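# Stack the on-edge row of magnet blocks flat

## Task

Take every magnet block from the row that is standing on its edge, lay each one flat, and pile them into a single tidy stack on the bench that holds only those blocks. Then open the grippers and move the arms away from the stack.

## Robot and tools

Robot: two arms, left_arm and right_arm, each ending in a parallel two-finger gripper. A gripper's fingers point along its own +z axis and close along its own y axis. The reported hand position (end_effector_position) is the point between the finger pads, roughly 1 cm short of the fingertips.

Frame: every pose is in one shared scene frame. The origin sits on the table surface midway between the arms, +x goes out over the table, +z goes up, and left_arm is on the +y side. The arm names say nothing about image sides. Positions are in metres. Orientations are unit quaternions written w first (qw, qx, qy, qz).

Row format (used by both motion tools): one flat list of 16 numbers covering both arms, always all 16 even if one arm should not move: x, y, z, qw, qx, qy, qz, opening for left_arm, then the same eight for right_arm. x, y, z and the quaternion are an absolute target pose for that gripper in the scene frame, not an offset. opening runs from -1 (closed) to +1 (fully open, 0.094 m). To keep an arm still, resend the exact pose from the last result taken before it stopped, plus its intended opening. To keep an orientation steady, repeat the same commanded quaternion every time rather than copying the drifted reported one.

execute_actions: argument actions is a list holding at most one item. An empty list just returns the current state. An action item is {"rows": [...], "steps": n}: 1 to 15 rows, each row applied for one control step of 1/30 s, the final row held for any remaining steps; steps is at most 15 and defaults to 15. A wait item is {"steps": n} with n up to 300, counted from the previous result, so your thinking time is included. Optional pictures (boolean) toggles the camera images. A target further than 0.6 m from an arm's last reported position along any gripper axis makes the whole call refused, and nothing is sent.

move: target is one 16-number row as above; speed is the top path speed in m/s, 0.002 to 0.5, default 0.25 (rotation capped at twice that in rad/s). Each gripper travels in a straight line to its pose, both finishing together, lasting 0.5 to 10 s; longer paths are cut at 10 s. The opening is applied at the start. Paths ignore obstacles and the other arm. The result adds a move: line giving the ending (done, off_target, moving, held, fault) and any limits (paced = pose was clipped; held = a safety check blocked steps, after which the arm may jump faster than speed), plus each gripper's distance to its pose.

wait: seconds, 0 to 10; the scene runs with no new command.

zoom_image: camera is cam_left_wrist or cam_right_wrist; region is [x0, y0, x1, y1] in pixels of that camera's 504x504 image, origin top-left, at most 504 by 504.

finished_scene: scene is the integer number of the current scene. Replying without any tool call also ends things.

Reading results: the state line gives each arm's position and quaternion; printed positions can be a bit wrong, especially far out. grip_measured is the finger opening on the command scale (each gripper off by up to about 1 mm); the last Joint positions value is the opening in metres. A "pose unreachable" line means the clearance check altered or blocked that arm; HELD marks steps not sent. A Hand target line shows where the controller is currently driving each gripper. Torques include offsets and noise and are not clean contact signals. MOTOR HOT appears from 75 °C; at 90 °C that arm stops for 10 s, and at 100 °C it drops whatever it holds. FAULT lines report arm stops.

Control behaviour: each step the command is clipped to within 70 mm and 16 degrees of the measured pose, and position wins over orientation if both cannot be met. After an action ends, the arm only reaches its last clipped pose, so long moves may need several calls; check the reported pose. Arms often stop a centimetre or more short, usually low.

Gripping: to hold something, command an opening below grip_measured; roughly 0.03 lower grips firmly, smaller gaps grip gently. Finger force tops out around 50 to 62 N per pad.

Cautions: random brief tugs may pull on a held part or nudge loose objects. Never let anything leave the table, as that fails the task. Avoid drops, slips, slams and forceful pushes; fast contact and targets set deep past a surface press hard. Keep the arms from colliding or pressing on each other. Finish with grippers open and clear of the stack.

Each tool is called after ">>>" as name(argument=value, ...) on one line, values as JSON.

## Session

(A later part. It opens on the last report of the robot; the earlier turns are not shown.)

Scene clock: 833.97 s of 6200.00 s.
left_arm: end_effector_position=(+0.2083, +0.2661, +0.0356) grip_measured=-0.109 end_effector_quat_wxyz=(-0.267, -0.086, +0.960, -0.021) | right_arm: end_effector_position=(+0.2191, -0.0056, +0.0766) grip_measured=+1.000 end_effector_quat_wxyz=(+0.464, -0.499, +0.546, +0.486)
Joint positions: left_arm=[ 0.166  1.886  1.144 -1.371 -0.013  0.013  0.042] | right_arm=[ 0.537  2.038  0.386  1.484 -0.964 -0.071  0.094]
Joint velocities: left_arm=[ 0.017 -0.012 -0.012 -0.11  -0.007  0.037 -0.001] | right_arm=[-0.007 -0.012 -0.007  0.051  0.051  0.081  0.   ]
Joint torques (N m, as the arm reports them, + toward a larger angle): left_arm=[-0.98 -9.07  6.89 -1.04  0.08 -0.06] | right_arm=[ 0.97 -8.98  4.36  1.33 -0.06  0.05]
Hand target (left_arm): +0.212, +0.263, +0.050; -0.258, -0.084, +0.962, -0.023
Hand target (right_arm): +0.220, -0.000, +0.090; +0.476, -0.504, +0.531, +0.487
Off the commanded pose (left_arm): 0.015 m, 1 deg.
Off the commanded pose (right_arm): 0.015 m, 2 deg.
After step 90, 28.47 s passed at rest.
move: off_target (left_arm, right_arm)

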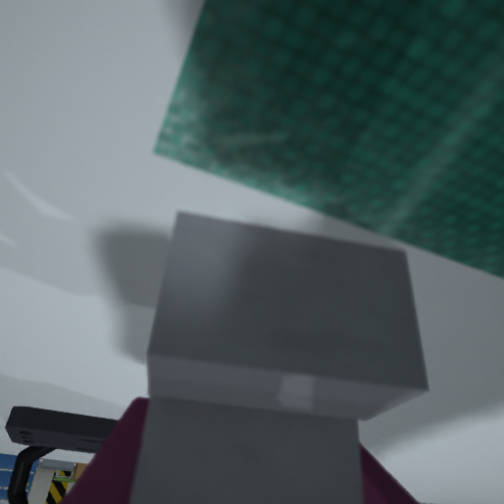

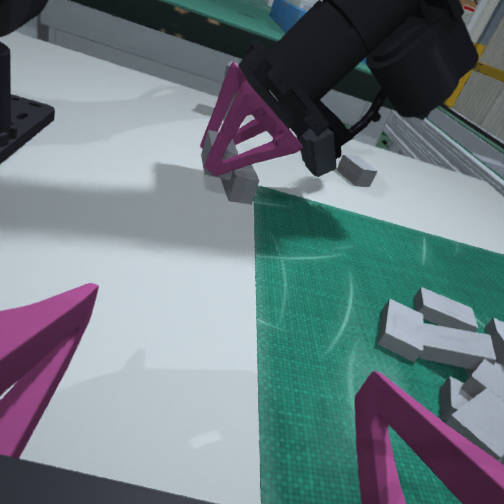

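>>> move(target=[0.215,0.266,0.095, -0.2578,-0.0842,0.9622,-0.0226, -0.16, 0.22,0.0,0.09, 0.476,-0.504,0.531,0.487, 1], speed=0.08)

>>> move(target=[0.3975,0.4145,0.095, 0.4882,-0.1874,0.8455,0.1082, -0.16, 0.22,0.0,0.09, 0.476,-0.504,0.531,0.487, 1], speed=0.15)

Scene clock: 842.40 s of 6200.00 s.
left_arm: end_effector_position=(+0.2145, +0.2673, +0.0800) grip_measured=-0.109 end_effector_quat_wxyz=(-0.265, -0.086, +0.960, -0.021) | right_arm: end_effector_position=(+0.2191, -0.0056, +0.0766) grip_measured=+1.000 end_effector_quat_wxyz=(+0.464, -0.499, +0.546, +0.486)
Joint positions: left_arm=[ 0.166  1.836  1.272 -1.545 -0.013  0.013  0.042] | right_arm=[ 0.537  2.038  0.386  1.484 -0.964 -0.071  0.094]
Joint velocities: left_arm=[-0.012 -0.012  0.007  0.037 -0.022  0.022 -0.   ] | right_arm=[ 0.002  0.007 -0.017  0.007 -0.037 -0.007  0.   ]
Joint torques (N m, as the arm reports them, + toward a larger angle): left_arm=[-0.33 -9.05  6.96 -1.01  0.03 -0.01] | right_arm=[ 1.   -8.95  4.28  1.34 -0.06  0.06]
Hand target (left_arm): +0.215, +0.266, +0.094; -0.256, -0.084, +0.963, -0.022
Hand target (right_arm): +0.220, -0.000, +0.090; +0.476, -0.504, +0.531, +0.487
Off the commanded pose (left_arm): 0.015 m, 1 deg.
Off the commanded pose (right_arm): 0.015 m, 2 deg.
joint sent to its limit (left arm) — the command would take joint 4 (wrist pitch) past its lower limit, so that joint was sent only as far as its limit.
After step 90, 4.20 s passed at rest.
move: off_target (left_arm, right_arm)

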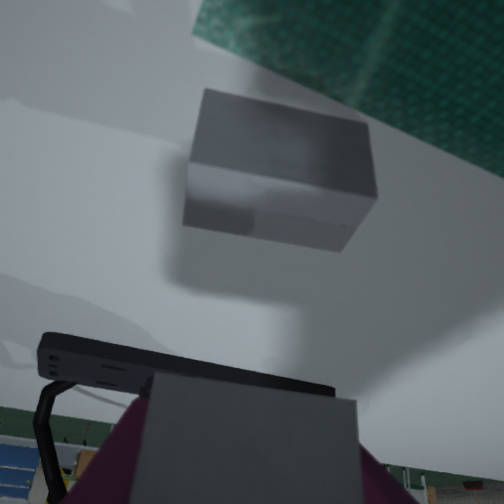

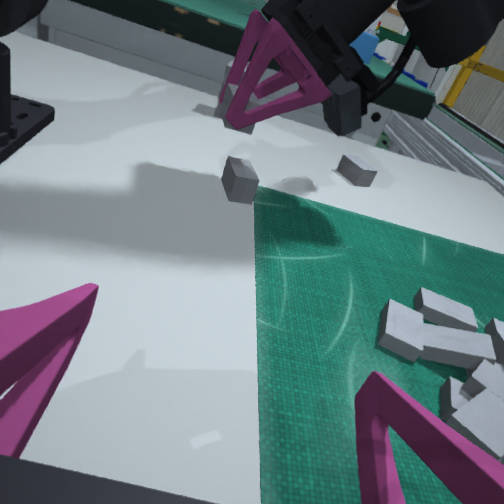

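Scene clock: 848.37 s of 6200.00 s.
left_arm: end_effector_position=(+0.3879, +0.4071, +0.0730) grip_measured=-0.109 end_effector_quat_wxyz=(+0.452, -0.199, +0.864, +0.095) | right_arm: end_effector_position=(+0.2191, -0.0056, +0.0766) grip_measured=+1.000 end_effector_quat_wxyz=(+0.464, -0.499, +0.546, +0.486)
Joint positions: left_arm=[0.438 1.569 0.605 0.354 0.027 0.001 0.042] | right_arm=[ 0.537  2.038  0.386  1.484 -0.964 -0.071  0.094]
Joint velocities: left_arm=[-0.017  0.002 -0.007  0.007 -0.11  -0.081 -0.001] | right_arm=[-0.022 -0.002 -0.017  0.007  0.051 -0.037  0.   ]
Joint torques (N m, as the arm reports them, + toward a larger angle): left_arm=[ 0.89 -5.32  6.61  2.09  0.1  -0.06] | right_arm=[ 1.01 -9.04  4.45  1.33 -0.04  0.04]
Hand target (left_arm): +0.397, +0.415, +0.092; +0.487, -0.198, +0.845, +0.101
Hand target (right_arm): +0.220, -0.000, +0.090; +0.476, -0.504, +0.531, +0.487
Off the commanded pose (left_arm): 0.025 m, 5 deg.
Off the commanded pose (right_arm): 0.015 m, 2 deg.
move: off_target (left_arm, right_arm)

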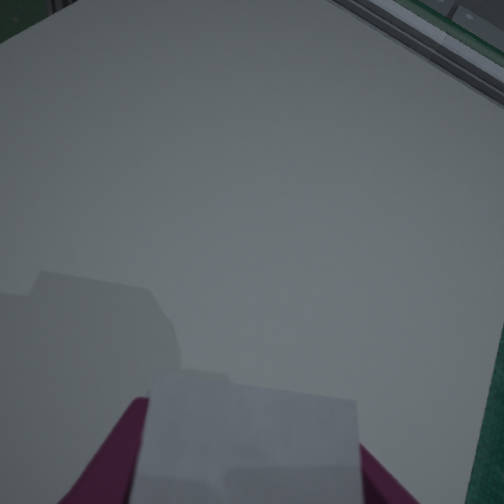

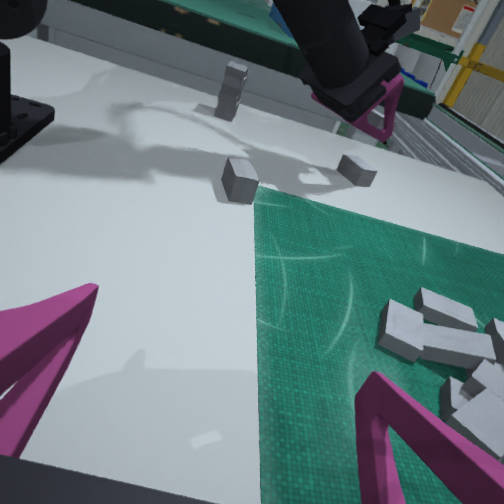

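>>> move(target=[0.3975,0.4145,0.072, 0.5246,-0.1825,0.8234,0.1163, -0.16, 0.22,0.0,0.09, 0.476,-0.504,0.531,0.487, 1], speed=0.05)

>>> zoom_image(camera="cam_right_wrist", region=[290,60,450,220])

Scene clock: 859.13 s of 6200.00 s.
left_arm: end_effector_position=(+0.3899, +0.4079, +0.0533) grip_measured=-0.109 end_effector_quat_wxyz=(+0.492, -0.189, +0.843, +0.107) | right_arm: end_effector_position=(+0.2191, -0.0056, +0.0766) grip_measured=+1.000 end_effector_quat_wxyz=(+0.464, -0.499, +0.546, +0.486)
Joint positions: left_arm=[0.438 1.688 0.5   0.671 0.028 0.009 0.042] | right_arm=[ 0.537  2.038  0.386  1.484 -0.964 -0.071  0.094]
Joint velocities: left_arm=[-0.017 -0.022 -0.017  0.051 -0.095 -0.022  0.   ] | right_arm=[ 0.002  0.022 -0.007  0.007 -0.037  0.066  0.   ]
Joint torques (N m, as the arm reports them, + toward a larger angle): left_arm=[ 0.77 -5.69  5.39  2.2   0.11  0.01] | right_arm=[ 1.02 -9.06  4.36  1.33 -0.05  0.08]
Hand target (left_arm): +0.397, +0.414, +0.072; +0.524, -0.183, +0.824, +0.115
Hand target (right_arm): +0.220, -0.000, +0.090; +0.476, -0.504, +0.531, +0.487
Off the commanded pose (left_arm): 0.021 m, 5 deg.
Off the commanded pose (right_arm): 0.015 m, 2 deg.
After step 90, 5.53 s passed at rest.
move: off_target (left_arm, right_arm)

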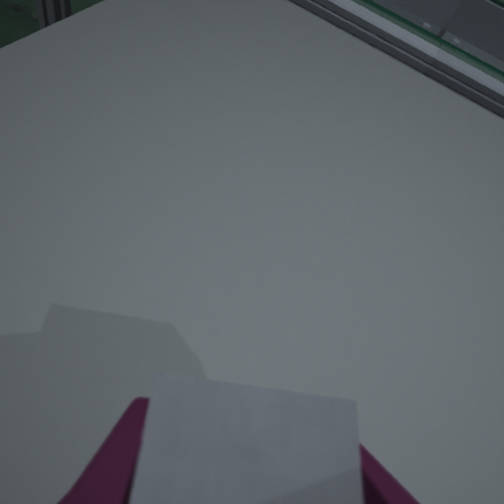

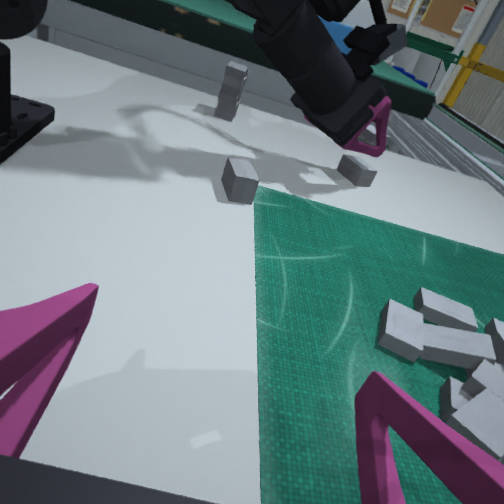

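Region (290, 60, 450, 220) of cam_right_wrist's 504x504 image, scaled by 3.150, with more detail than that image has.

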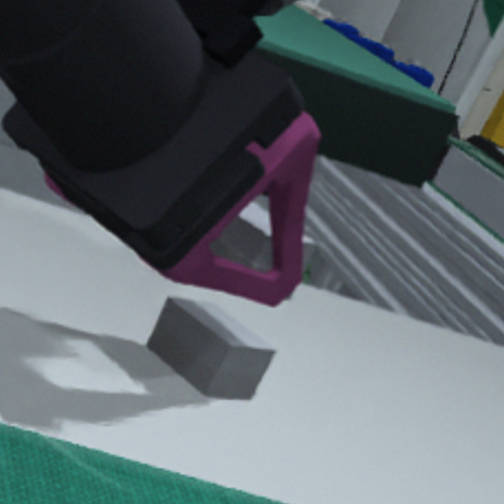

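>>> move(target=[0.4015,0.4165,0.066, 0.5246,-0.1825,0.8234,0.1163, -0.16, 0.22,0.0,0.09, 0.476,-0.504,0.531,0.487, 1], speed=0.03)

>>> zoom_image(camera="cam_right_wrist", region=[310,90,430,210])

Scene clock: 874.93 s of 6200.00 s.
left_arm: end_effector_position=(+0.3906, +0.4082, +0.0445) grip_measured=-0.109 end_effector_quat_wxyz=(+0.488, -0.190, +0.846, +0.106) | right_arm: end_effector_position=(+0.2191, -0.0056, +0.0766) grip_measured=+1.000 end_effector_quat_wxyz=(+0.464, -0.499, +0.546, +0.486)
Joint positions: left_arm=[0.438 1.725 0.5   0.698 0.028 0.009 0.042] | right_arm=[ 0.537  2.038  0.386  1.484 -0.964 -0.071  0.094]
Joint velocities: left_arm=[-0.007  0.017  0.007  0.007 -0.037 -0.037  0.   ] | right_arm=[-0.012  0.002 -0.007 -0.022  0.022 -0.081  0.   ]
Joint torques (N m, as the arm reports them, + toward a larger angle): left_arm=[ 0.74 -5.81  5.94  2.21  0.05  0.05] | right_arm=[ 0.99 -9.02  4.38  1.34 -0.07  0.05]
Hand target (left_arm): +0.401, +0.416, +0.066; +0.524, -0.183, +0.824, +0.116
Hand target (right_arm): +0.220, -0.000, +0.090; +0.476, -0.504, +0.531, +0.487
Off the commanded pose (left_arm): 0.025 m, 5 deg.
Off the commanded pose (right_arm): 0.015 m, 2 deg.
After step 90, 11.27 s passed at rest.
move: off_target (left_arm, right_arm)

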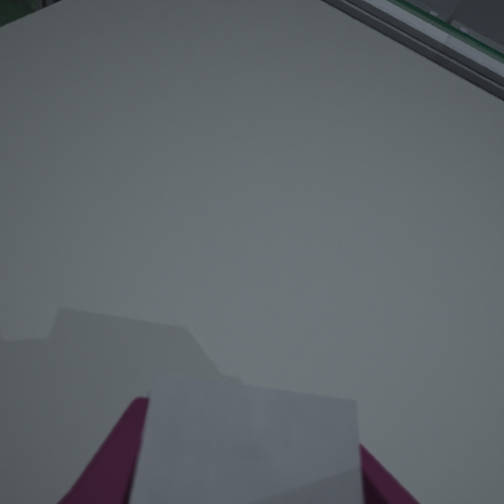

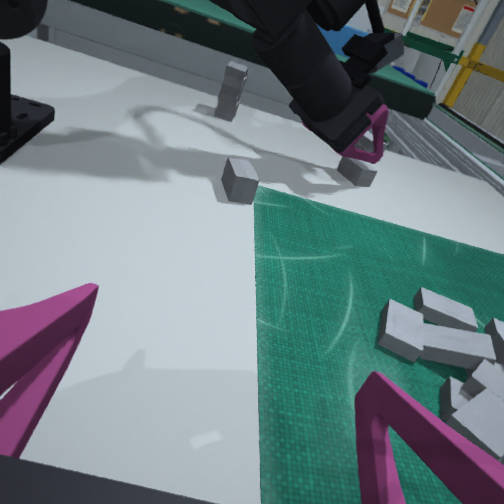

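Region (310, 90, 430, 210) of cam_right_wrist's 504x504 image, scaled by 4.200, with more detail than that image has.

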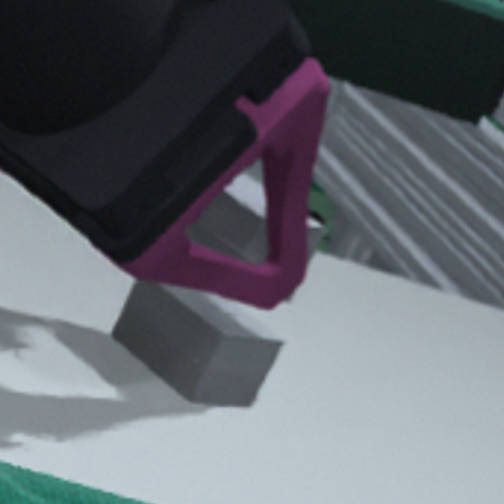

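>>> move(target=[0.410,0.4205,0.074, 0.5246,-0.1825,0.8234,0.1163, -0.16, 0.22,0.0,0.09, 0.476,-0.504,0.531,0.487, 1], speed=0.03)

Scene clock: 895.30 s of 6200.00 s.
left_arm: end_effector_position=(+0.3936, +0.4097, +0.0455) grip_measured=-0.109 end_effector_quat_wxyz=(+0.484, -0.190, +0.848, +0.105) | right_arm: end_effector_position=(+0.2191, -0.0056, +0.0766) grip_measured=+1.000 end_effector_quat_wxyz=(+0.464, -0.499, +0.546, +0.486)
Joint positions: left_arm=[0.438 1.725 0.522 0.667 0.028 0.009 0.042] | right_arm=[ 0.537  2.038  0.386  1.484 -0.964 -0.071  0.094]
Joint velocities: left_arm=[ 0.002  0.012 -0.002 -0.051  0.007  0.022 -0.   ] | right_arm=[-0.007 -0.007 -0.007  0.022 -0.007 -0.066  0.   ]
Joint torques (N m, as the arm reports them, + toward a larger angle): left_arm=[ 0.61 -6.56  7.96  2.03  0.1   0.03] | right_arm=[ 0.99 -9.09  4.32  1.31 -0.05  0.05]
Hand target (left_arm): +0.408, +0.420, +0.074; +0.524, -0.183, +0.824, +0.116
Hand target (right_arm): +0.220, -0.000, +0.090; +0.476, -0.504, +0.531, +0.487
Off the commanded pose (left_arm): 0.035 m, 6 deg.
Off the commanded pose (right_arm): 0.015 m, 2 deg.
After step 90, 15.70 s passed at rest.
move: off_target (left_arm, right_arm)

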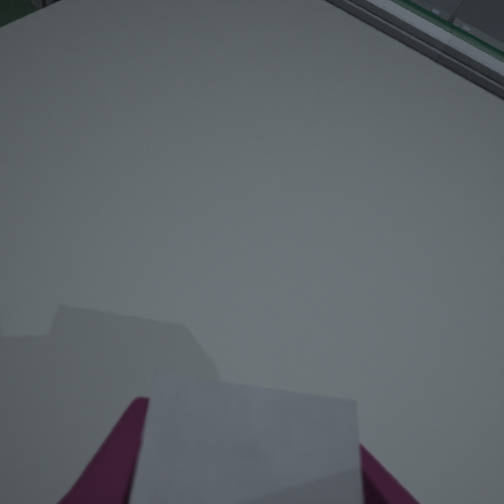

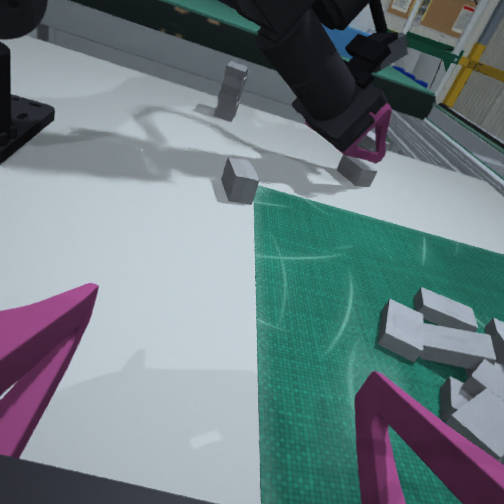

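>>> move(target=[0.409,0.420,0.064, 0.5373,-0.1806,0.8149,0.1191, -0.16, 0.22,0.0,0.09, 0.476,-0.504,0.531,0.487, 1], speed=0.02)

>>> zoom_image(camera="cam_right_wrist", region=[310,90,430,210])

Scene clock: 903.30 s of 6200.00 s.
left_arm: end_effector_position=(+0.4015, +0.4137, +0.0448) grip_measured=-0.109 end_effector_quat_wxyz=(+0.504, -0.187, +0.836, +0.110) | right_arm: end_effector_position=(+0.2191, -0.0056, +0.0766) grip_measured=+1.000 end_effector_quat_wxyz=(+0.464, -0.499, +0.546, +0.486)
Joint positions: left_arm=[0.438 1.786 0.522 0.777 0.028 0.009 0.042] | right_arm=[ 0.537  2.038  0.386  1.484 -0.964 -0.071  0.094]
Joint velocities: left_arm=[ 0.007 -0.012 -0.007 -0.007 -0.022 -0.007  0.001] | right_arm=[-0.007 -0.022 -0.017  0.037  0.051  0.007  0.   ]
Joint torques (N m, as the arm reports them, + toward a larger angle): left_arm=[ 0.75 -6.08  4.99  2.21  0.11  0.01] | right_arm=[ 1.   -9.06  4.31  1.32 -0.05  0.06]
Hand target (left_arm): +0.409, +0.420, +0.064; +0.537, -0.181, +0.816, +0.118
Hand target (right_arm): +0.220, -0.000, +0.090; +0.476, -0.504, +0.531, +0.487
Off the commanded pose (left_arm): 0.022 m, 5 deg.
Off the commanded pose (right_arm): 0.015 m, 2 deg.
After step 90, 1.50 s passed at rest.
move: off_target (left_arm, right_arm)

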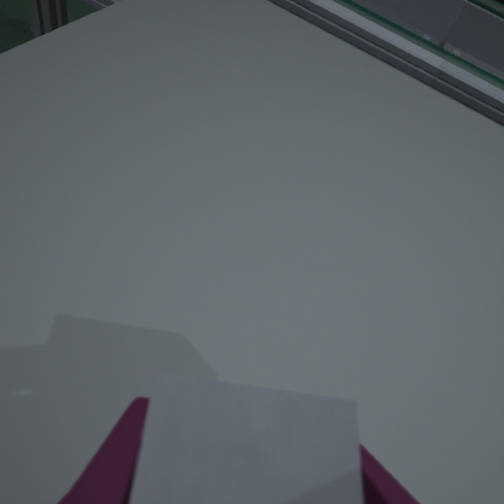

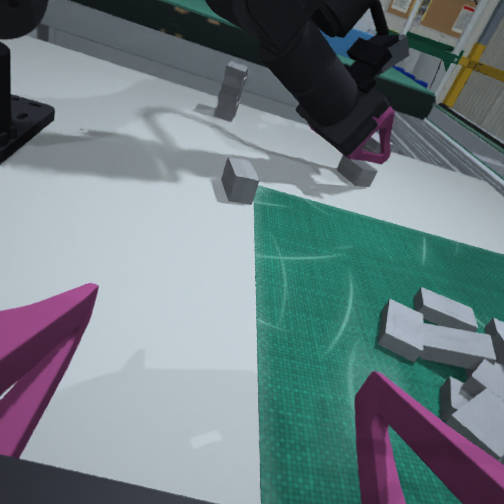

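Region (310, 90, 430, 210) of cam_right_wrist's 504x504 image, scaled by 4.200, with more detail than that image has.

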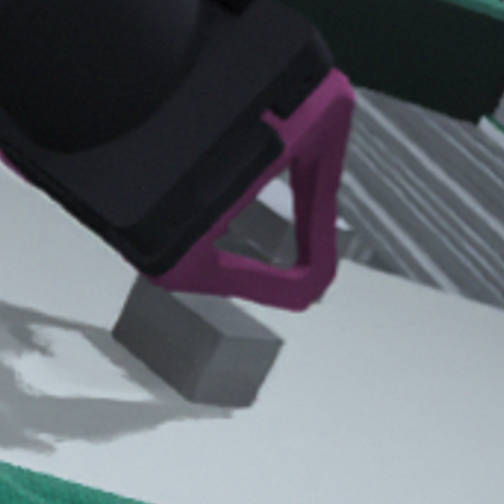

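>>> move(target=[0.4028,0.4173,0.063, 0.5246,-0.1825,0.8234,0.1163, -0.16, 0.22,0.0,0.09, 0.476,-0.504,0.531,0.487, 1], speed=0.02)

>>> zoom_image(camera="cam_right_wrist", region=[310,90,430,210])

Scene clock: 909.60 s of 6200.00 s.
left_arm: end_effector_position=(+0.3980, +0.4120, +0.0376) grip_measured=-0.109 end_effector_quat_wxyz=(+0.490, -0.189, +0.844, +0.107) | right_arm: end_effector_position=(+0.2191, -0.0056, +0.0766) grip_measured=+1.000 end_effector_quat_wxyz=(+0.464, -0.499, +0.546, +0.486)
Joint positions: left_arm=[0.438 1.786 0.522 0.744 0.028 0.01  0.042] | right_arm=[ 0.537  2.038  0.386  1.484 -0.964 -0.071  0.094]
Joint velocities: left_arm=[ 0.012 -0.027 -0.002 -0.051  0.037 -0.022  0.001] | right_arm=[-0.002 -0.007 -0.002 -0.051  0.051 -0.007  0.   ]
Joint torques (N m, as the arm reports them, + toward a larger angle): left_arm=[ 0.74 -9.07  4.37  2.    0.08  0.02] | right_arm=[ 1.   -9.09  4.33  1.31 -0.06  0.06]
Hand target (left_arm): +0.403, +0.417, +0.063; +0.524, -0.183, +0.824, +0.116
Hand target (right_arm): +0.220, -0.000, +0.090; +0.476, -0.504, +0.531, +0.487
Off the commanded pose (left_arm): 0.026 m, 5 deg.
Off the commanded pose (right_arm): 0.015 m, 2 deg.
After step 90, 1.87 s passed at rest.
move: off_target (left_arm, right_arm)

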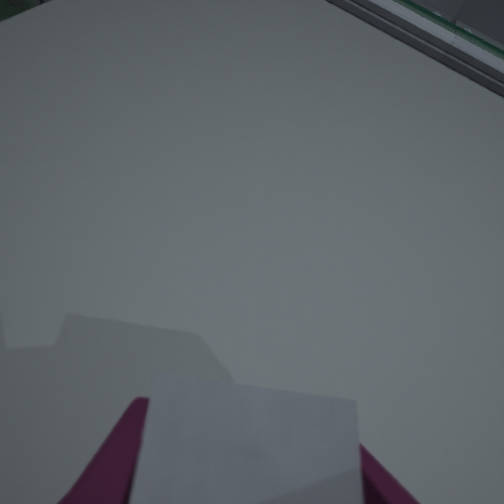

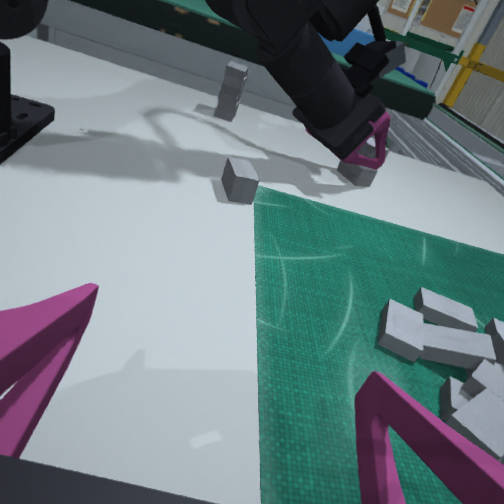

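Region (310, 90, 430, 210) of cam_right_wrist's 504x504 image, scaled by 4.200, with more detail than that image has.

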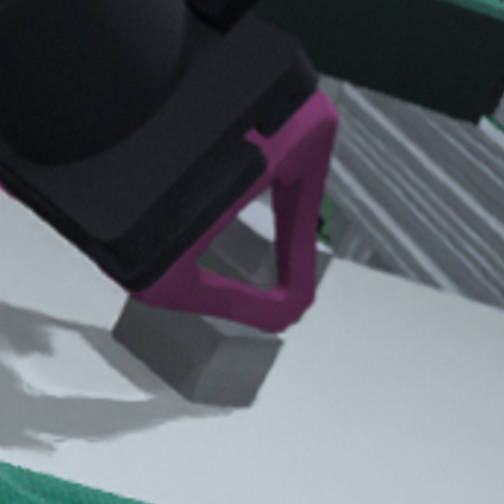

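>>> move(target=[0.402,0.417,0.054, 0.5246,-0.1825,0.8234,0.1163, -0.16, 0.22,0.0,0.09, 0.476,-0.504,0.531,0.487, 1], speed=0.015)

>>> zoom_image(camera="cam_right_wrist", region=[310,90,430,210])

Scene clock: 928.80 s of 6200.00 s.
left_arm: end_effector_position=(+0.3949, +0.4104, +0.0363) grip_measured=-0.109 end_effector_quat_wxyz=(+0.492, -0.189, +0.843, +0.107) | right_arm: end_effector_position=(+0.2191, -0.0056, +0.0766) grip_measured=+1.000 end_effector_quat_wxyz=(+0.464, -0.499, +0.546, +0.486)
Joint positions: left_arm=[0.438 1.786 0.503 0.768 0.028 0.01  0.042] | right_arm=[ 0.537  2.038  0.386  1.484 -0.964 -0.071  0.094]
Joint velocities: left_arm=[ 0.012 -0.022  0.012 -0.022  0.022 -0.022 -0.001] | right_arm=[ 0.007 -0.002 -0.007  0.022 -0.051  0.007  0.   ]
Joint torques (N m, as the arm reports them, + toward a larger angle): left_arm=[ 0.81 -6.09  4.75  2.19  0.09  0.03] | right_arm=[ 0.98 -9.    4.41  1.33 -0.03  0.04]
Hand target (left_arm): +0.402, +0.417, +0.054; +0.524, -0.183, +0.824, +0.116
Hand target (right_arm): +0.220, -0.000, +0.090; +0.476, -0.504, +0.531, +0.487
Off the commanded pose (left_arm): 0.020 m, 5 deg.
Off the commanded pose (right_arm): 0.015 m, 2 deg.
After step 90, 13.20 s passed at rest.
move: off_target (left_arm, right_arm)

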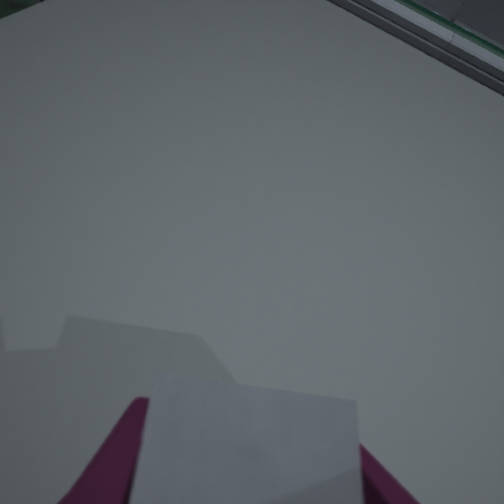

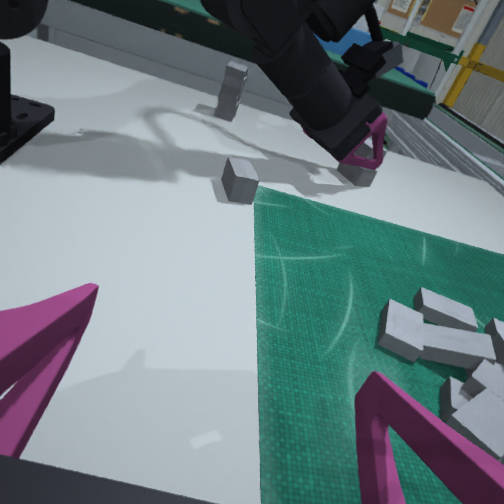

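Region (310, 90, 430, 210) of cam_right_wrist's 504x504 image, scaled by 4.200, with more detail than that image has.

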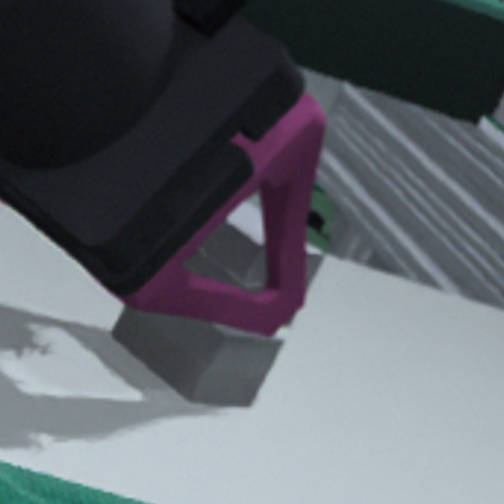

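>>> move(target=[0.405,0.4185,0.046, 0.5246,-0.1825,0.8234,0.1163, -0.16, 0.22,0.0,0.09, 0.476,-0.504,0.531,0.487, 1], speed=0.015)

>>> zoom_image(camera="cam_right_wrist", region=[310,90,430,210])

Scene clock: 940.07 s of 6200.00 s.
left_arm: end_effector_position=(+0.3982, +0.4120, +0.0321) grip_measured=-0.109 end_effector_quat_wxyz=(+0.500, -0.188, +0.839, +0.109) | right_arm: end_effector_position=(+0.2191, -0.0056, +0.0766) grip_measured=+1.000 end_effector_quat_wxyz=(+0.464, -0.499, +0.546, +0.486)
Joint positions: left_arm=[0.438 1.829 0.503 0.829 0.029 0.01  0.042] | right_arm=[ 0.537  2.038  0.386  1.484 -0.964 -0.071  0.094]
Joint velocities: left_arm=[-0.002 -0.022 -0.002 -0.007  0.037 -0.037 -0.   ] | right_arm=[-0.012 -0.027  0.002  0.037 -0.022 -0.051  0.   ]
Joint torques (N m, as the arm reports them, + toward a larger angle): left_arm=[ 0.73 -5.81  5.12  2.07  0.08  0.05] | right_arm=[ 1.04 -9.05  4.4   1.31 -0.05  0.06]
Hand target (left_arm): +0.405, +0.418, +0.046; +0.524, -0.183, +0.824, +0.116
Hand target (right_arm): +0.220, -0.000, +0.090; +0.476, -0.504, +0.531, +0.487
Off the commanded pose (left_arm): 0.017 m, 4 deg.
Off the commanded pose (right_arm): 0.015 m, 2 deg.
After step 90, 5.47 s passed at rest.
move: off_target (left_arm, right_arm)

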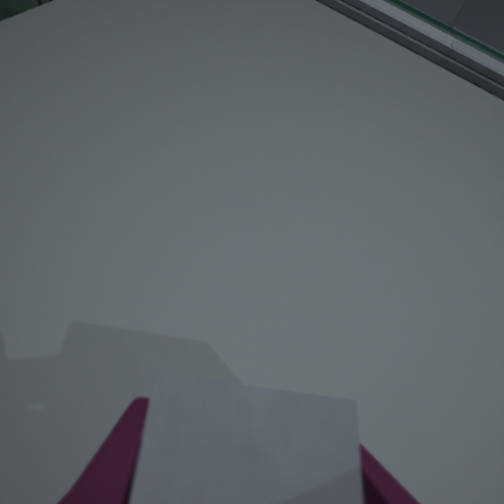

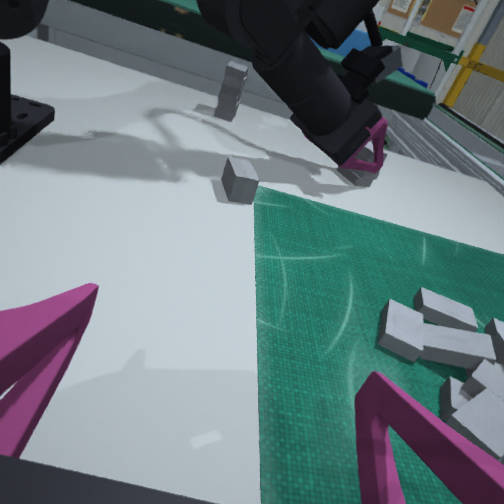

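Region (310, 90, 430, 210) of cam_right_wrist's 504x504 image, scaled by 4.200, with more detail than that image has.

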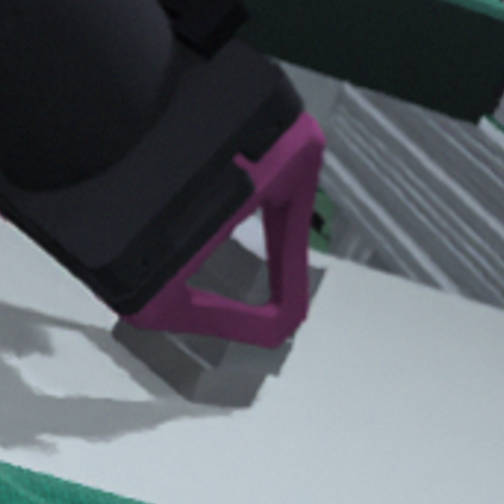

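>>> move(target=[0.4015,0.4168,0.040, 0.5246,-0.1825,0.8234,0.1163, -0.16, 0.22,0.0,0.09, 0.476,-0.504,0.531,0.487, 1], speed=0.01)

>>> zoom_image(camera="cam_right_wrist", region=[310,90,430,210])

Scene clock: 950.30 s of 6200.00 s.
left_arm: end_effector_position=(+0.3999, +0.4128, +0.0318) grip_measured=-0.109 end_effector_quat_wxyz=(+0.508, -0.186, +0.834, +0.111) | right_arm: end_effector_position=(+0.2191, -0.0056, +0.0766) grip_measured=+1.000 end_effector_quat_wxyz=(+0.464, -0.499, +0.546, +0.486)
Joint positions: left_arm=[0.438 1.851 0.498 0.874 0.029 0.01  0.042] | right_arm=[ 0.537  2.038  0.386  1.484 -0.964 -0.071  0.094]
Joint velocities: left_arm=[ 0.007  0.007 -0.007 -0.007  0.007  0.007  0.   ] | right_arm=[-0.012  0.012 -0.017 -0.007 -0.095 -0.022  0.   ]
Joint torques (N m, as the arm reports them, + toward a larger angle): left_arm=[ 0.86 -5.89  3.82  2.    0.11  0.05] | right_arm=[ 1.02 -9.09  4.36  1.32 -0.04  0.07]
Hand target (left_arm): +0.402, +0.417, +0.040; +0.524, -0.183, +0.824, +0.116
Hand target (right_arm): +0.220, -0.000, +0.090; +0.476, -0.504, +0.531, +0.487
Off the commanded pose (left_arm): 0.009 m, 2 deg.
Off the commanded pose (right_arm): 0.015 m, 2 deg.
After step 90, 3.97 s passed at rest.
move: off_target (right_arm)

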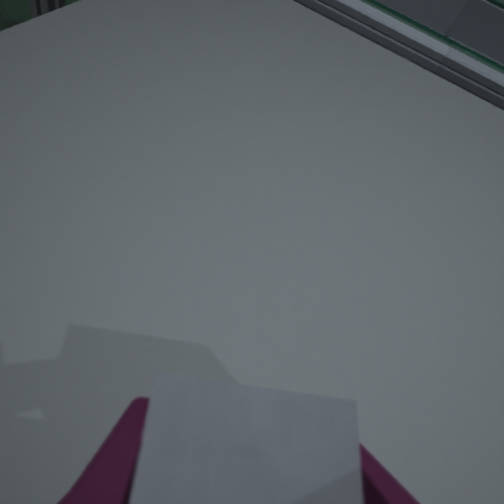

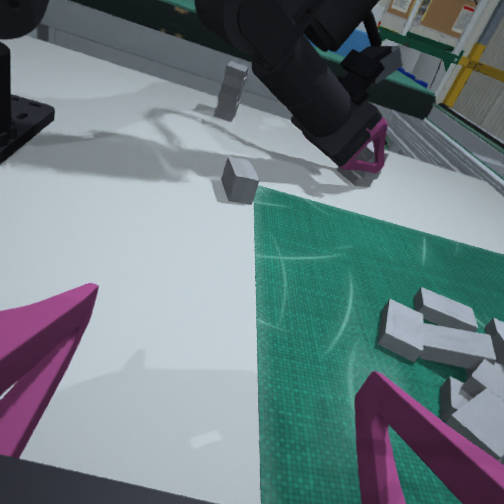

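Region (310, 90, 430, 210) of cam_right_wrist's 504x504 image, scaled by 4.200, with more detail than that image has.

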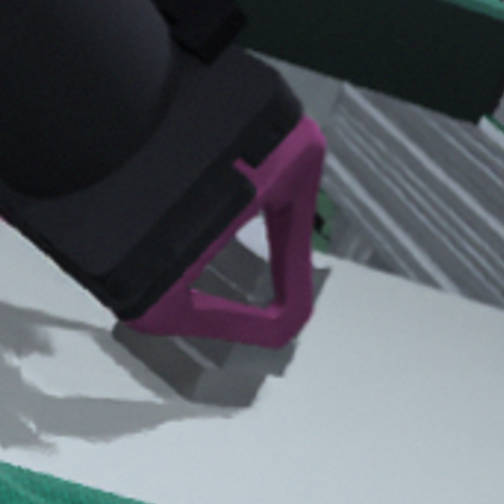

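>>> execute_actions(actions=[{"rows": [[0.4015,0.4168,0.044, 0.5246,-0.1825,0.8234,0.1163, -0.10, 0.22,0.0,0.09, 0.476,-0.504,0.531,0.487, 1],[0.4015,0.4168,0.044, 0.5246,-0.1825,0.8234,0.1163, -0.10, 0.22,0.0,0.09, 0.476,-0.504,0.531,0.487, 1],[0.4015,0.4168,0.044, 0.5246,-0.1825,0.8234,0.1163, -0.08, 0.22,0.0,0.09, 0.476,-0.504,0.531,0.487, 1],[0.4015,0.4168,0.044, 0.5246,-0.1825,0.8234,0.1163, -0.08, 0.22,0.0,0.09, 0.476,-0.504,0.531,0.487, 1],[0.4015,0.4168,0.044, 0.5246,-0.1825,0.8234,0.1163, -0.05, 0.22,0.0,0.09, 0.476,-0.504,0.531,0.487, 1],[0.4015,0.4168,0.044, 0.5246,-0.1825,0.8234,0.1163, -0.05, 0.22,0.0,0.09, 0.476,-0.504,0.531,0.487, 1],[0.4015,0.4168,0.044, 0.5246,-0.1825,0.8234,0.1163, 0.0, 0.22,0.0,0.09, 0.476,-0.504,0.531,0.487, 1],[0.4015,0.4168,0.044, 0.5246,-0.1825,0.8234,0.1163, 0.1, 0.22,0.0,0.09, 0.476,-0.504,0.531,0.487, 1],[0.4015,0.4168,0.044, 0.5246,-0.1825,0.8234,0.1163, 0.2, 0.22,0.0,0.09, 0.476,-0.504,0.531,0.487, 1],[0.4015,0.4168,0.044, 0.5246,-0.1825,0.8234,0.1163, 0.3, 0.22,0.0,0.09, 0.476,-0.504,0.531,0.487, 1]], "steps": 15}])

>>> move(target=[0.335,0.386,0.105, 0.5246,-0.1825,0.8234,0.1163, 0.3, 0.22,0.0,0.09, 0.476,-0.504,0.531,0.487, 1], speed=0.08)

Scene clock: 975.87 s of 6200.00 s.
left_arm: end_effector_position=(+0.4000, +0.4128, +0.0320) grip_measured=+0.297 end_effector_quat_wxyz=(+0.508, -0.186, +0.834, +0.111) | right_arm: end_effector_position=(+0.2191, -0.0056, +0.0766) grip_measured=+1.000 end_effector_quat_wxyz=(+0.464, -0.499, +0.546, +0.486)
Joint positions: left_arm=[0.438 1.851 0.498 0.875 0.029 0.01  0.061] | right_arm=[ 0.537  2.038  0.386  1.484 -0.964 -0.071  0.094]
Joint velocities: left_arm=[-0.012 -0.002 -0.017 -0.066 -0.037 -0.022 -0.   ] | right_arm=[-0.007  0.002 -0.002  0.051  0.051  0.007  0.   ]
Joint torques (N m, as the arm reports them, + toward a larger angle): left_arm=[ 0.81 -7.44  4.1   1.81  0.07  0.03] | right_arm=[ 1.07 -9.05  4.34  1.31 -0.05  0.07]
Hand target (left_arm): +0.402, +0.417, +0.044; +0.525, -0.183, +0.823, +0.116
Hand target (right_arm): +0.220, -0.000, +0.090; +0.476, -0.504, +0.531, +0.487
Off the commanded pose (left_arm): 0.013 m, 2 deg.
Off the commanded pose (right_arm): 0.015 m, 2 deg.
Steps of this call (steps 1 to 90: nothing new was sent; then 22.07 s passed at rest; steps 91 to 105: all 15 steps of this action). Readings (end_effector_position):
91: left_arm (+0.4000, +0.4128, +0.0320) | right_arm (+0.2191, -0.0056, +0.0766)
92: left_arm (+0.4000, +0.4128, +0.0320) | right_arm (+0.2191, -0.0056, +0.0766)
94: left_arm (+0.4000, +0.4128, +0.0320) | right_arm (+0.2191, -0.0056, +0.0766)
98: left_arm (+0.4000, +0.4128, +0.0320) | right_arm (+0.2191, -0.0056, +0.0766)
105: the state above

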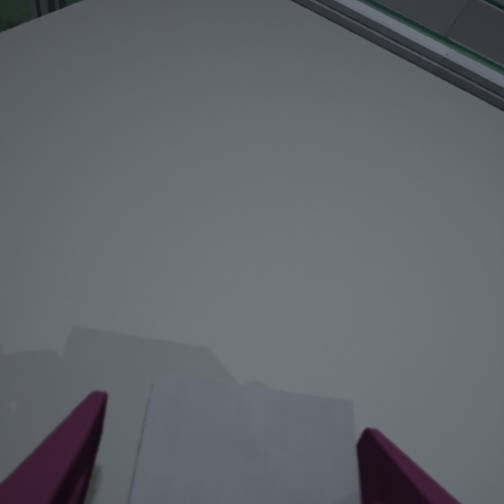

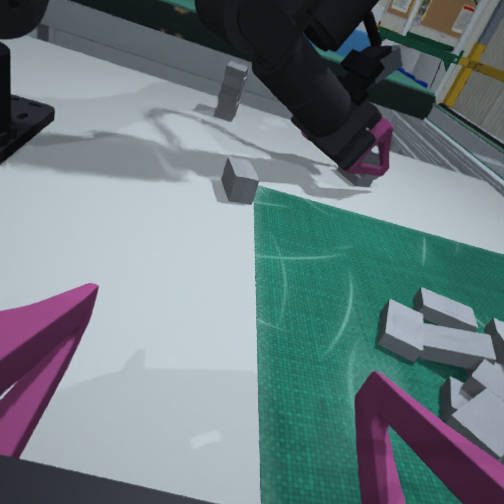

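Scene clock: 977.97 s of 6200.00 s.
left_arm: end_effector_position=(+0.3358, +0.3836, +0.0986) grip_measured=+0.298 end_effector_quat_wxyz=(+0.514, -0.185, +0.830, +0.112) | right_arm: end_effector_position=(+0.2191, -0.0056, +0.0766) grip_measured=+1.000 end_effector_quat_wxyz=(+0.464, -0.499, +0.546, +0.486)
Joint positions: left_arm=[0.452 1.253 0.326 0.466 0.042 0.016 0.061] | right_arm=[ 0.537  2.038  0.386  1.484 -0.964 -0.071  0.094]
Joint velocities: left_arm=[ 0.002 -0.002  0.007  0.037 -0.022 -0.022  0.001] | right_arm=[-0.007  0.002  0.002  0.022  0.081 -0.022  0.   ]
Joint torques (N m, as the arm reports them, + toward a larger angle): left_arm=[ 1.02 -4.52  6.07  1.6   0.11  0.03] | right_arm=[ 1.04 -9.    4.37  1.33 -0.04  0.04]
Hand target (left_arm): +0.335, +0.386, +0.107; +0.525, -0.183, +0.823, +0.116
Hand target (right_arm): +0.220, -0.000, +0.090; +0.476, -0.504, +0.531, +0.487
Off the commanded pose (left_arm): 0.007 m, 1 deg.
Off the commanded pose (right_arm): 0.015 m, 2 deg.
move: off_target (right_arm)

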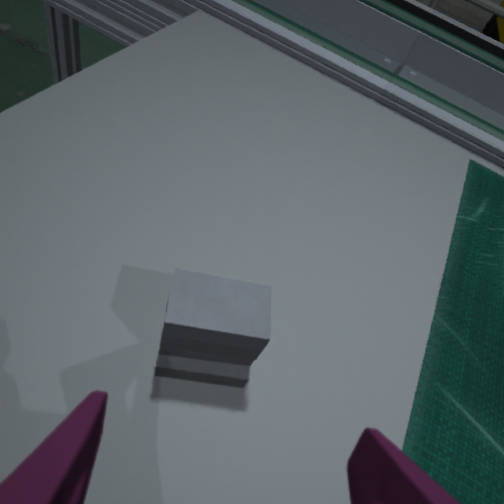

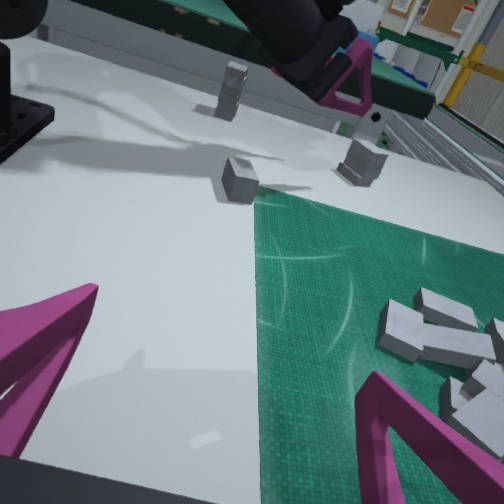

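>>> zoom_image(camera="cam_left_wrist", region=[130,250,300,420])

>>> zoom_image(camera="cam_right_wrist", region=[310,110,420,210])

Region (130, 250, 300, 420) of cam_left_wrist's 504x504 image, scaled by 2.965, with more detail than that image has.

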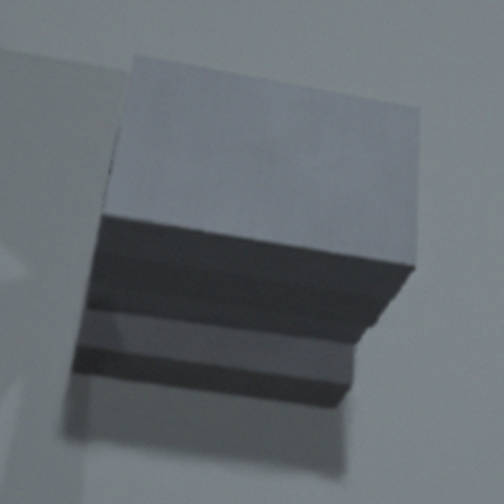

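Region (310, 110, 420, 210) of cam_right_wrist's 504x504 image, scaled by 4.582, with more detail than that image has; it fills the top 458 rows of this view, and the rest is white.

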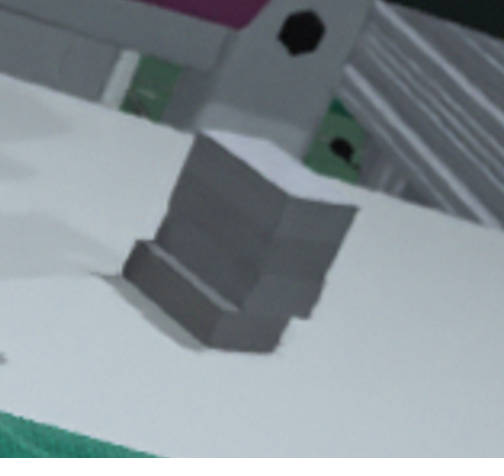

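>>> move(target=[0.400,0.414,0.095, 0,0.5373,0.8434,0, 0.45, 0.22,0.0,0.09, 0.476,-0.504,0.531,0.487, 1], speed=0.2)

Scene clock: 1004.50 s of 6200.00 s.
left_arm: end_effector_position=(+0.3940, +0.4152, +0.0873) grip_measured=+0.448 end_effector_quat_wxyz=(-0.009, +0.532, +0.847, -0.000) | right_arm: end_effector_position=(+0.2191, -0.0056, +0.0766) grip_measured=+1.000 end_effector_quat_wxyz=(+0.464, -0.499, +0.546, +0.486)
Joint positions: left_arm=[ 0.431  2.181  1.944 -1.343 -0.015  1.582  0.068] | right_arm=[ 0.537  2.038  0.386  1.484 -0.964 -0.071  0.094]
Joint velocities: left_arm=[ 0.012  0.002 -0.017 -0.095  0.022  0.066 -0.001] | right_arm=[ 0.002 -0.007  0.002  0.022 -0.022  0.022  0.   ]
Joint torques (N m, as the arm reports them, + toward a larger angle): left_arm=[ -0.92 -10.45   8.37   0.03   0.     0.05] | right_arm=[ 1.03 -9.01  4.37  1.3  -0.07  0.07]
Hand target (left_arm): +0.398, +0.413, +0.095; -0.007, +0.539, +0.842, +0.005
Hand target (right_arm): +0.220, -0.000, +0.090; +0.476, -0.504, +0.531, +0.487
Off the commanded pose (left_arm): 0.010 m, 1 deg.
Off the commanded pose (right_arm): 0.015 m, 2 deg.
After step 90, 18.33 s passed at rest.
move: off_target (right_arm)

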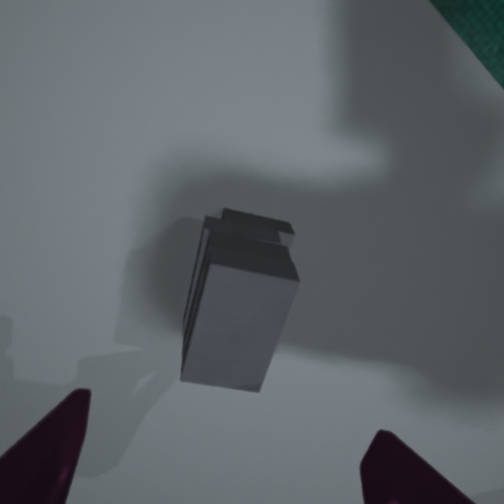

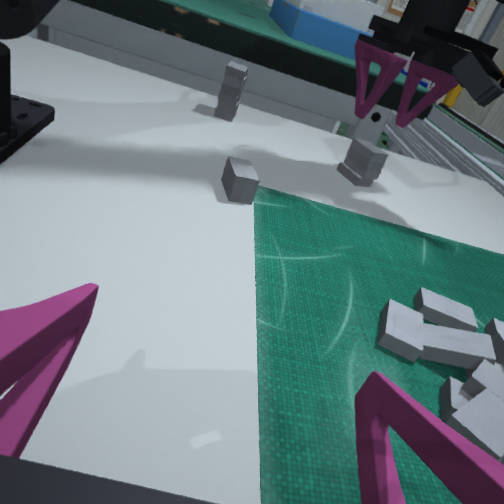

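>>> move(target=[0.399,0.413,0.045, 0,0.5373,0.8434,0, 0.45, 0.22,0.0,0.09, 0.476,-0.504,0.531,0.487, 1], speed=0.08)

Scene clock: 1013.83 s of 6200.00 s.
left_arm: end_effector_position=(+0.3936, +0.4152, +0.0425) grip_measured=+0.448 end_effector_quat_wxyz=(-0.012, +0.533, +0.846, -0.005) | right_arm: end_effector_position=(+0.2191, -0.0056, +0.0766) grip_measured=+1.000 end_effector_quat_wxyz=(+0.464, -0.499, +0.546, +0.486)
Joint positions: left_arm=[ 0.431  2.208  1.809 -1.193 -0.015  1.585  0.068] | right_arm=[ 0.537  2.038  0.386  1.484 -0.964 -0.071  0.094]
Joint velocities: left_arm=[ 0.007 -0.022 -0.007  0.007  0.022  0.022 -0.   ] | right_arm=[-0.012  0.002  0.007 -0.037 -0.007 -0.022  0.   ]
Joint torques (N m, as the arm reports them, + toward a larger angle): left_arm=[ -0.38 -11.03   5.77   0.34   0.12   0.01] | right_arm=[ 1.04 -9.09  4.42  1.34 -0.04  0.07]
Hand target (left_arm): +0.399, +0.413, +0.045; -0.000, +0.537, +0.843, -0.000
Hand target (right_arm): +0.220, -0.000, +0.090; +0.476, -0.504, +0.531, +0.487
Off the commanded pose (left_arm): 0.006 m, 2 deg.
Off the commanded pose (right_arm): 0.015 m, 2 deg.
After step 90, 5.30 s passed at rest.
move: off_target (right_arm)

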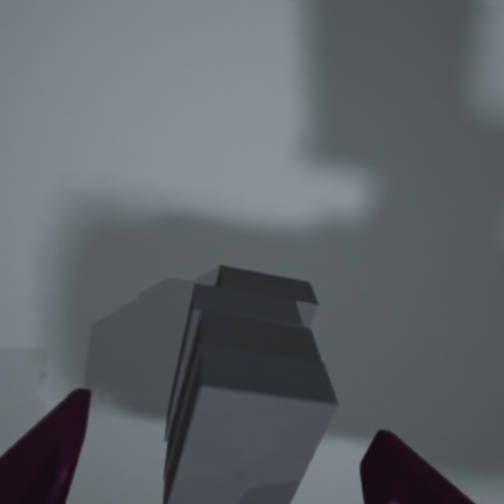

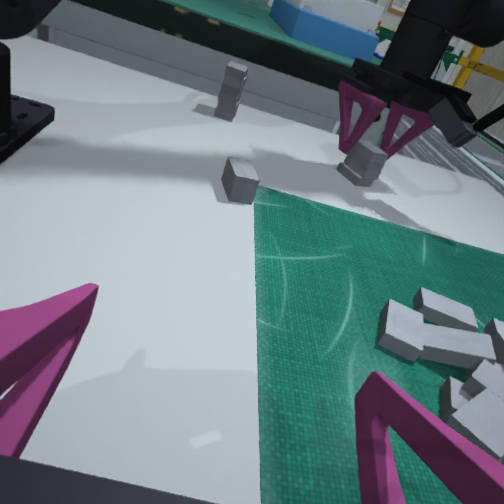

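>>> move(target=[0.388,0.408,0.047, 0,0.5373,0.8434,0, 0.45, 0.22,0.0,0.09, 0.476,-0.504,0.531,0.487, 1], speed=0.04)

Scene clock: 1051.43 s of 6200.00 s.
left_arm: end_effector_position=(+0.3816, +0.4093, +0.0349) grip_measured=+0.448 end_effector_quat_wxyz=(-0.018, +0.534, +0.845, -0.015) | right_arm: end_effector_position=(+0.2191, -0.0056, +0.0766) grip_measured=+1.000 end_effector_quat_wxyz=(+0.464, -0.499, +0.546, +0.486)
Joint positions: left_arm=[ 0.431  2.183  1.737 -1.17  -0.015  1.586  0.068] | right_arm=[ 0.537  2.038  0.386  1.484 -0.964 -0.071  0.094]
Joint velocities: left_arm=[-0.012 -0.002 -0.012 -0.022  0.007  0.022 -0.001] | right_arm=[-0.002 -0.017 -0.002  0.007 -0.051 -0.066  0.   ]
Joint torques (N m, as the arm reports them, + toward a larger angle): left_arm=[ -0.34 -12.75   5.57   0.29   0.15   0.03] | right_arm=[ 0.93 -9.01  4.36  1.32 -0.06  0.06]
Hand target (left_arm): +0.388, +0.408, +0.047; -0.000, +0.537, +0.843, -0.000
Hand target (right_arm): +0.220, -0.000, +0.090; +0.476, -0.504, +0.531, +0.487
Off the commanded pose (left_arm): 0.014 m, 3 deg.
Off the commanded pose (right_arm): 0.015 m, 2 deg.
After step 90, 33.70 s passed at rest.
move: off_target (left_arm, right_arm)

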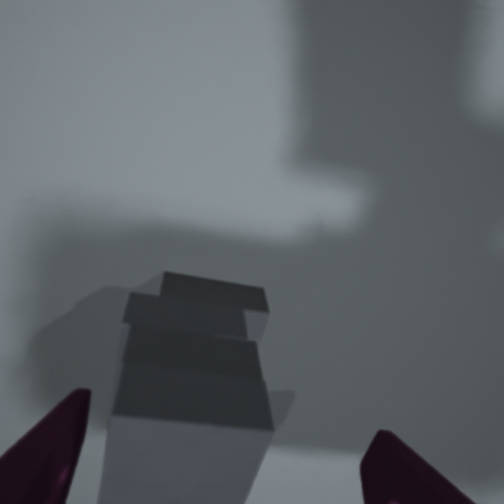

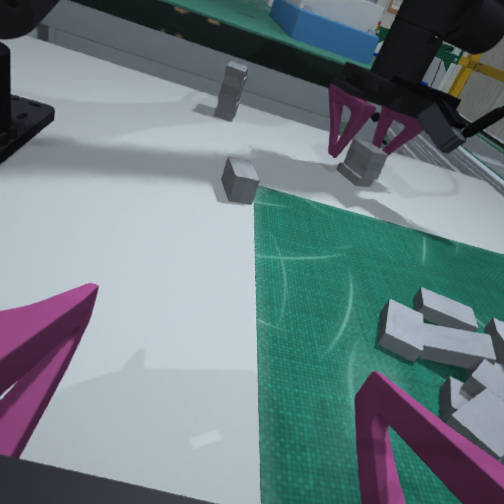

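>>> move(target=[0.392,0.410,0.032, 0,0.5373,0.8434,0, 0.45, 0.22,0.0,0.09, 0.476,-0.504,0.531,0.487, 1], speed=0.03)

Scene clock: 1059.73 s of 6200.00 s.
left_arm: end_effector_position=(+0.3876, +0.4122, +0.0316) grip_measured=+0.448 end_effector_quat_wxyz=(-0.010, +0.534, +0.846, -0.002) | right_arm: end_effector_position=(+0.2191, -0.0056, +0.0766) grip_measured=+1.000 end_effector_quat_wxyz=(+0.464, -0.499, +0.546, +0.486)
Joint positions: left_arm=[ 0.431  2.183  1.725 -1.127 -0.015  1.586  0.068] | right_arm=[ 0.537  2.038  0.386  1.484 -0.964 -0.071  0.094]
Joint velocities: left_arm=[-0.007 -0.032 -0.002 -0.022  0.037 -0.037  0.001] | right_arm=[-0.017  0.007  0.007  0.066 -0.007 -0.066  0.   ]
Joint torques (N m, as the arm reports them, + toward a larger angle): left_arm=[ -0.31 -10.5    5.53   0.33   0.15   0.01] | right_arm=[ 1.02 -9.07  4.32  1.32 -0.06  0.04]
Hand target (left_arm): +0.392, +0.410, +0.032; -0.000, +0.537, +0.844, -0.000
Hand target (right_arm): +0.220, -0.000, +0.090; +0.476, -0.504, +0.531, +0.487
Off the commanded pose (left_arm): 0.005 m, 1 deg.
Off the commanded pose (right_arm): 0.015 m, 2 deg.
After step 90, 4.23 s passed at rest.
move: off_target (right_arm)

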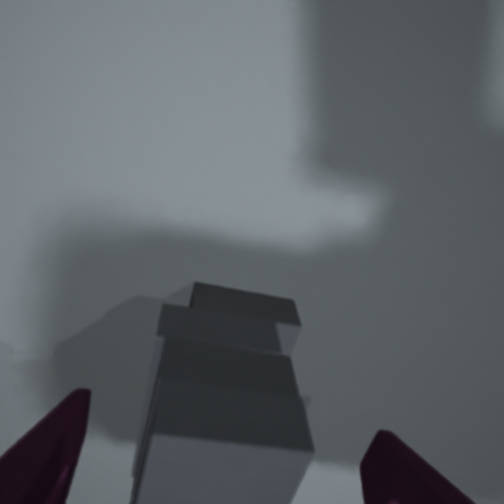

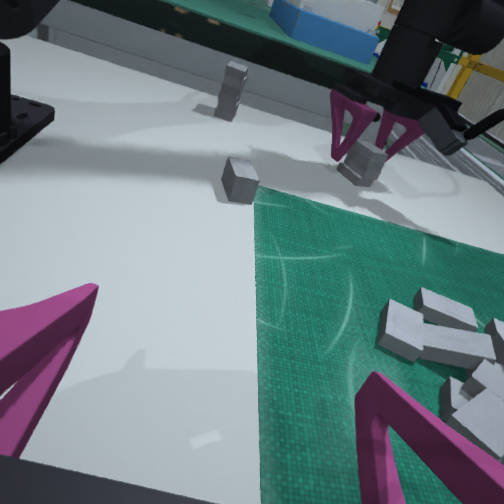

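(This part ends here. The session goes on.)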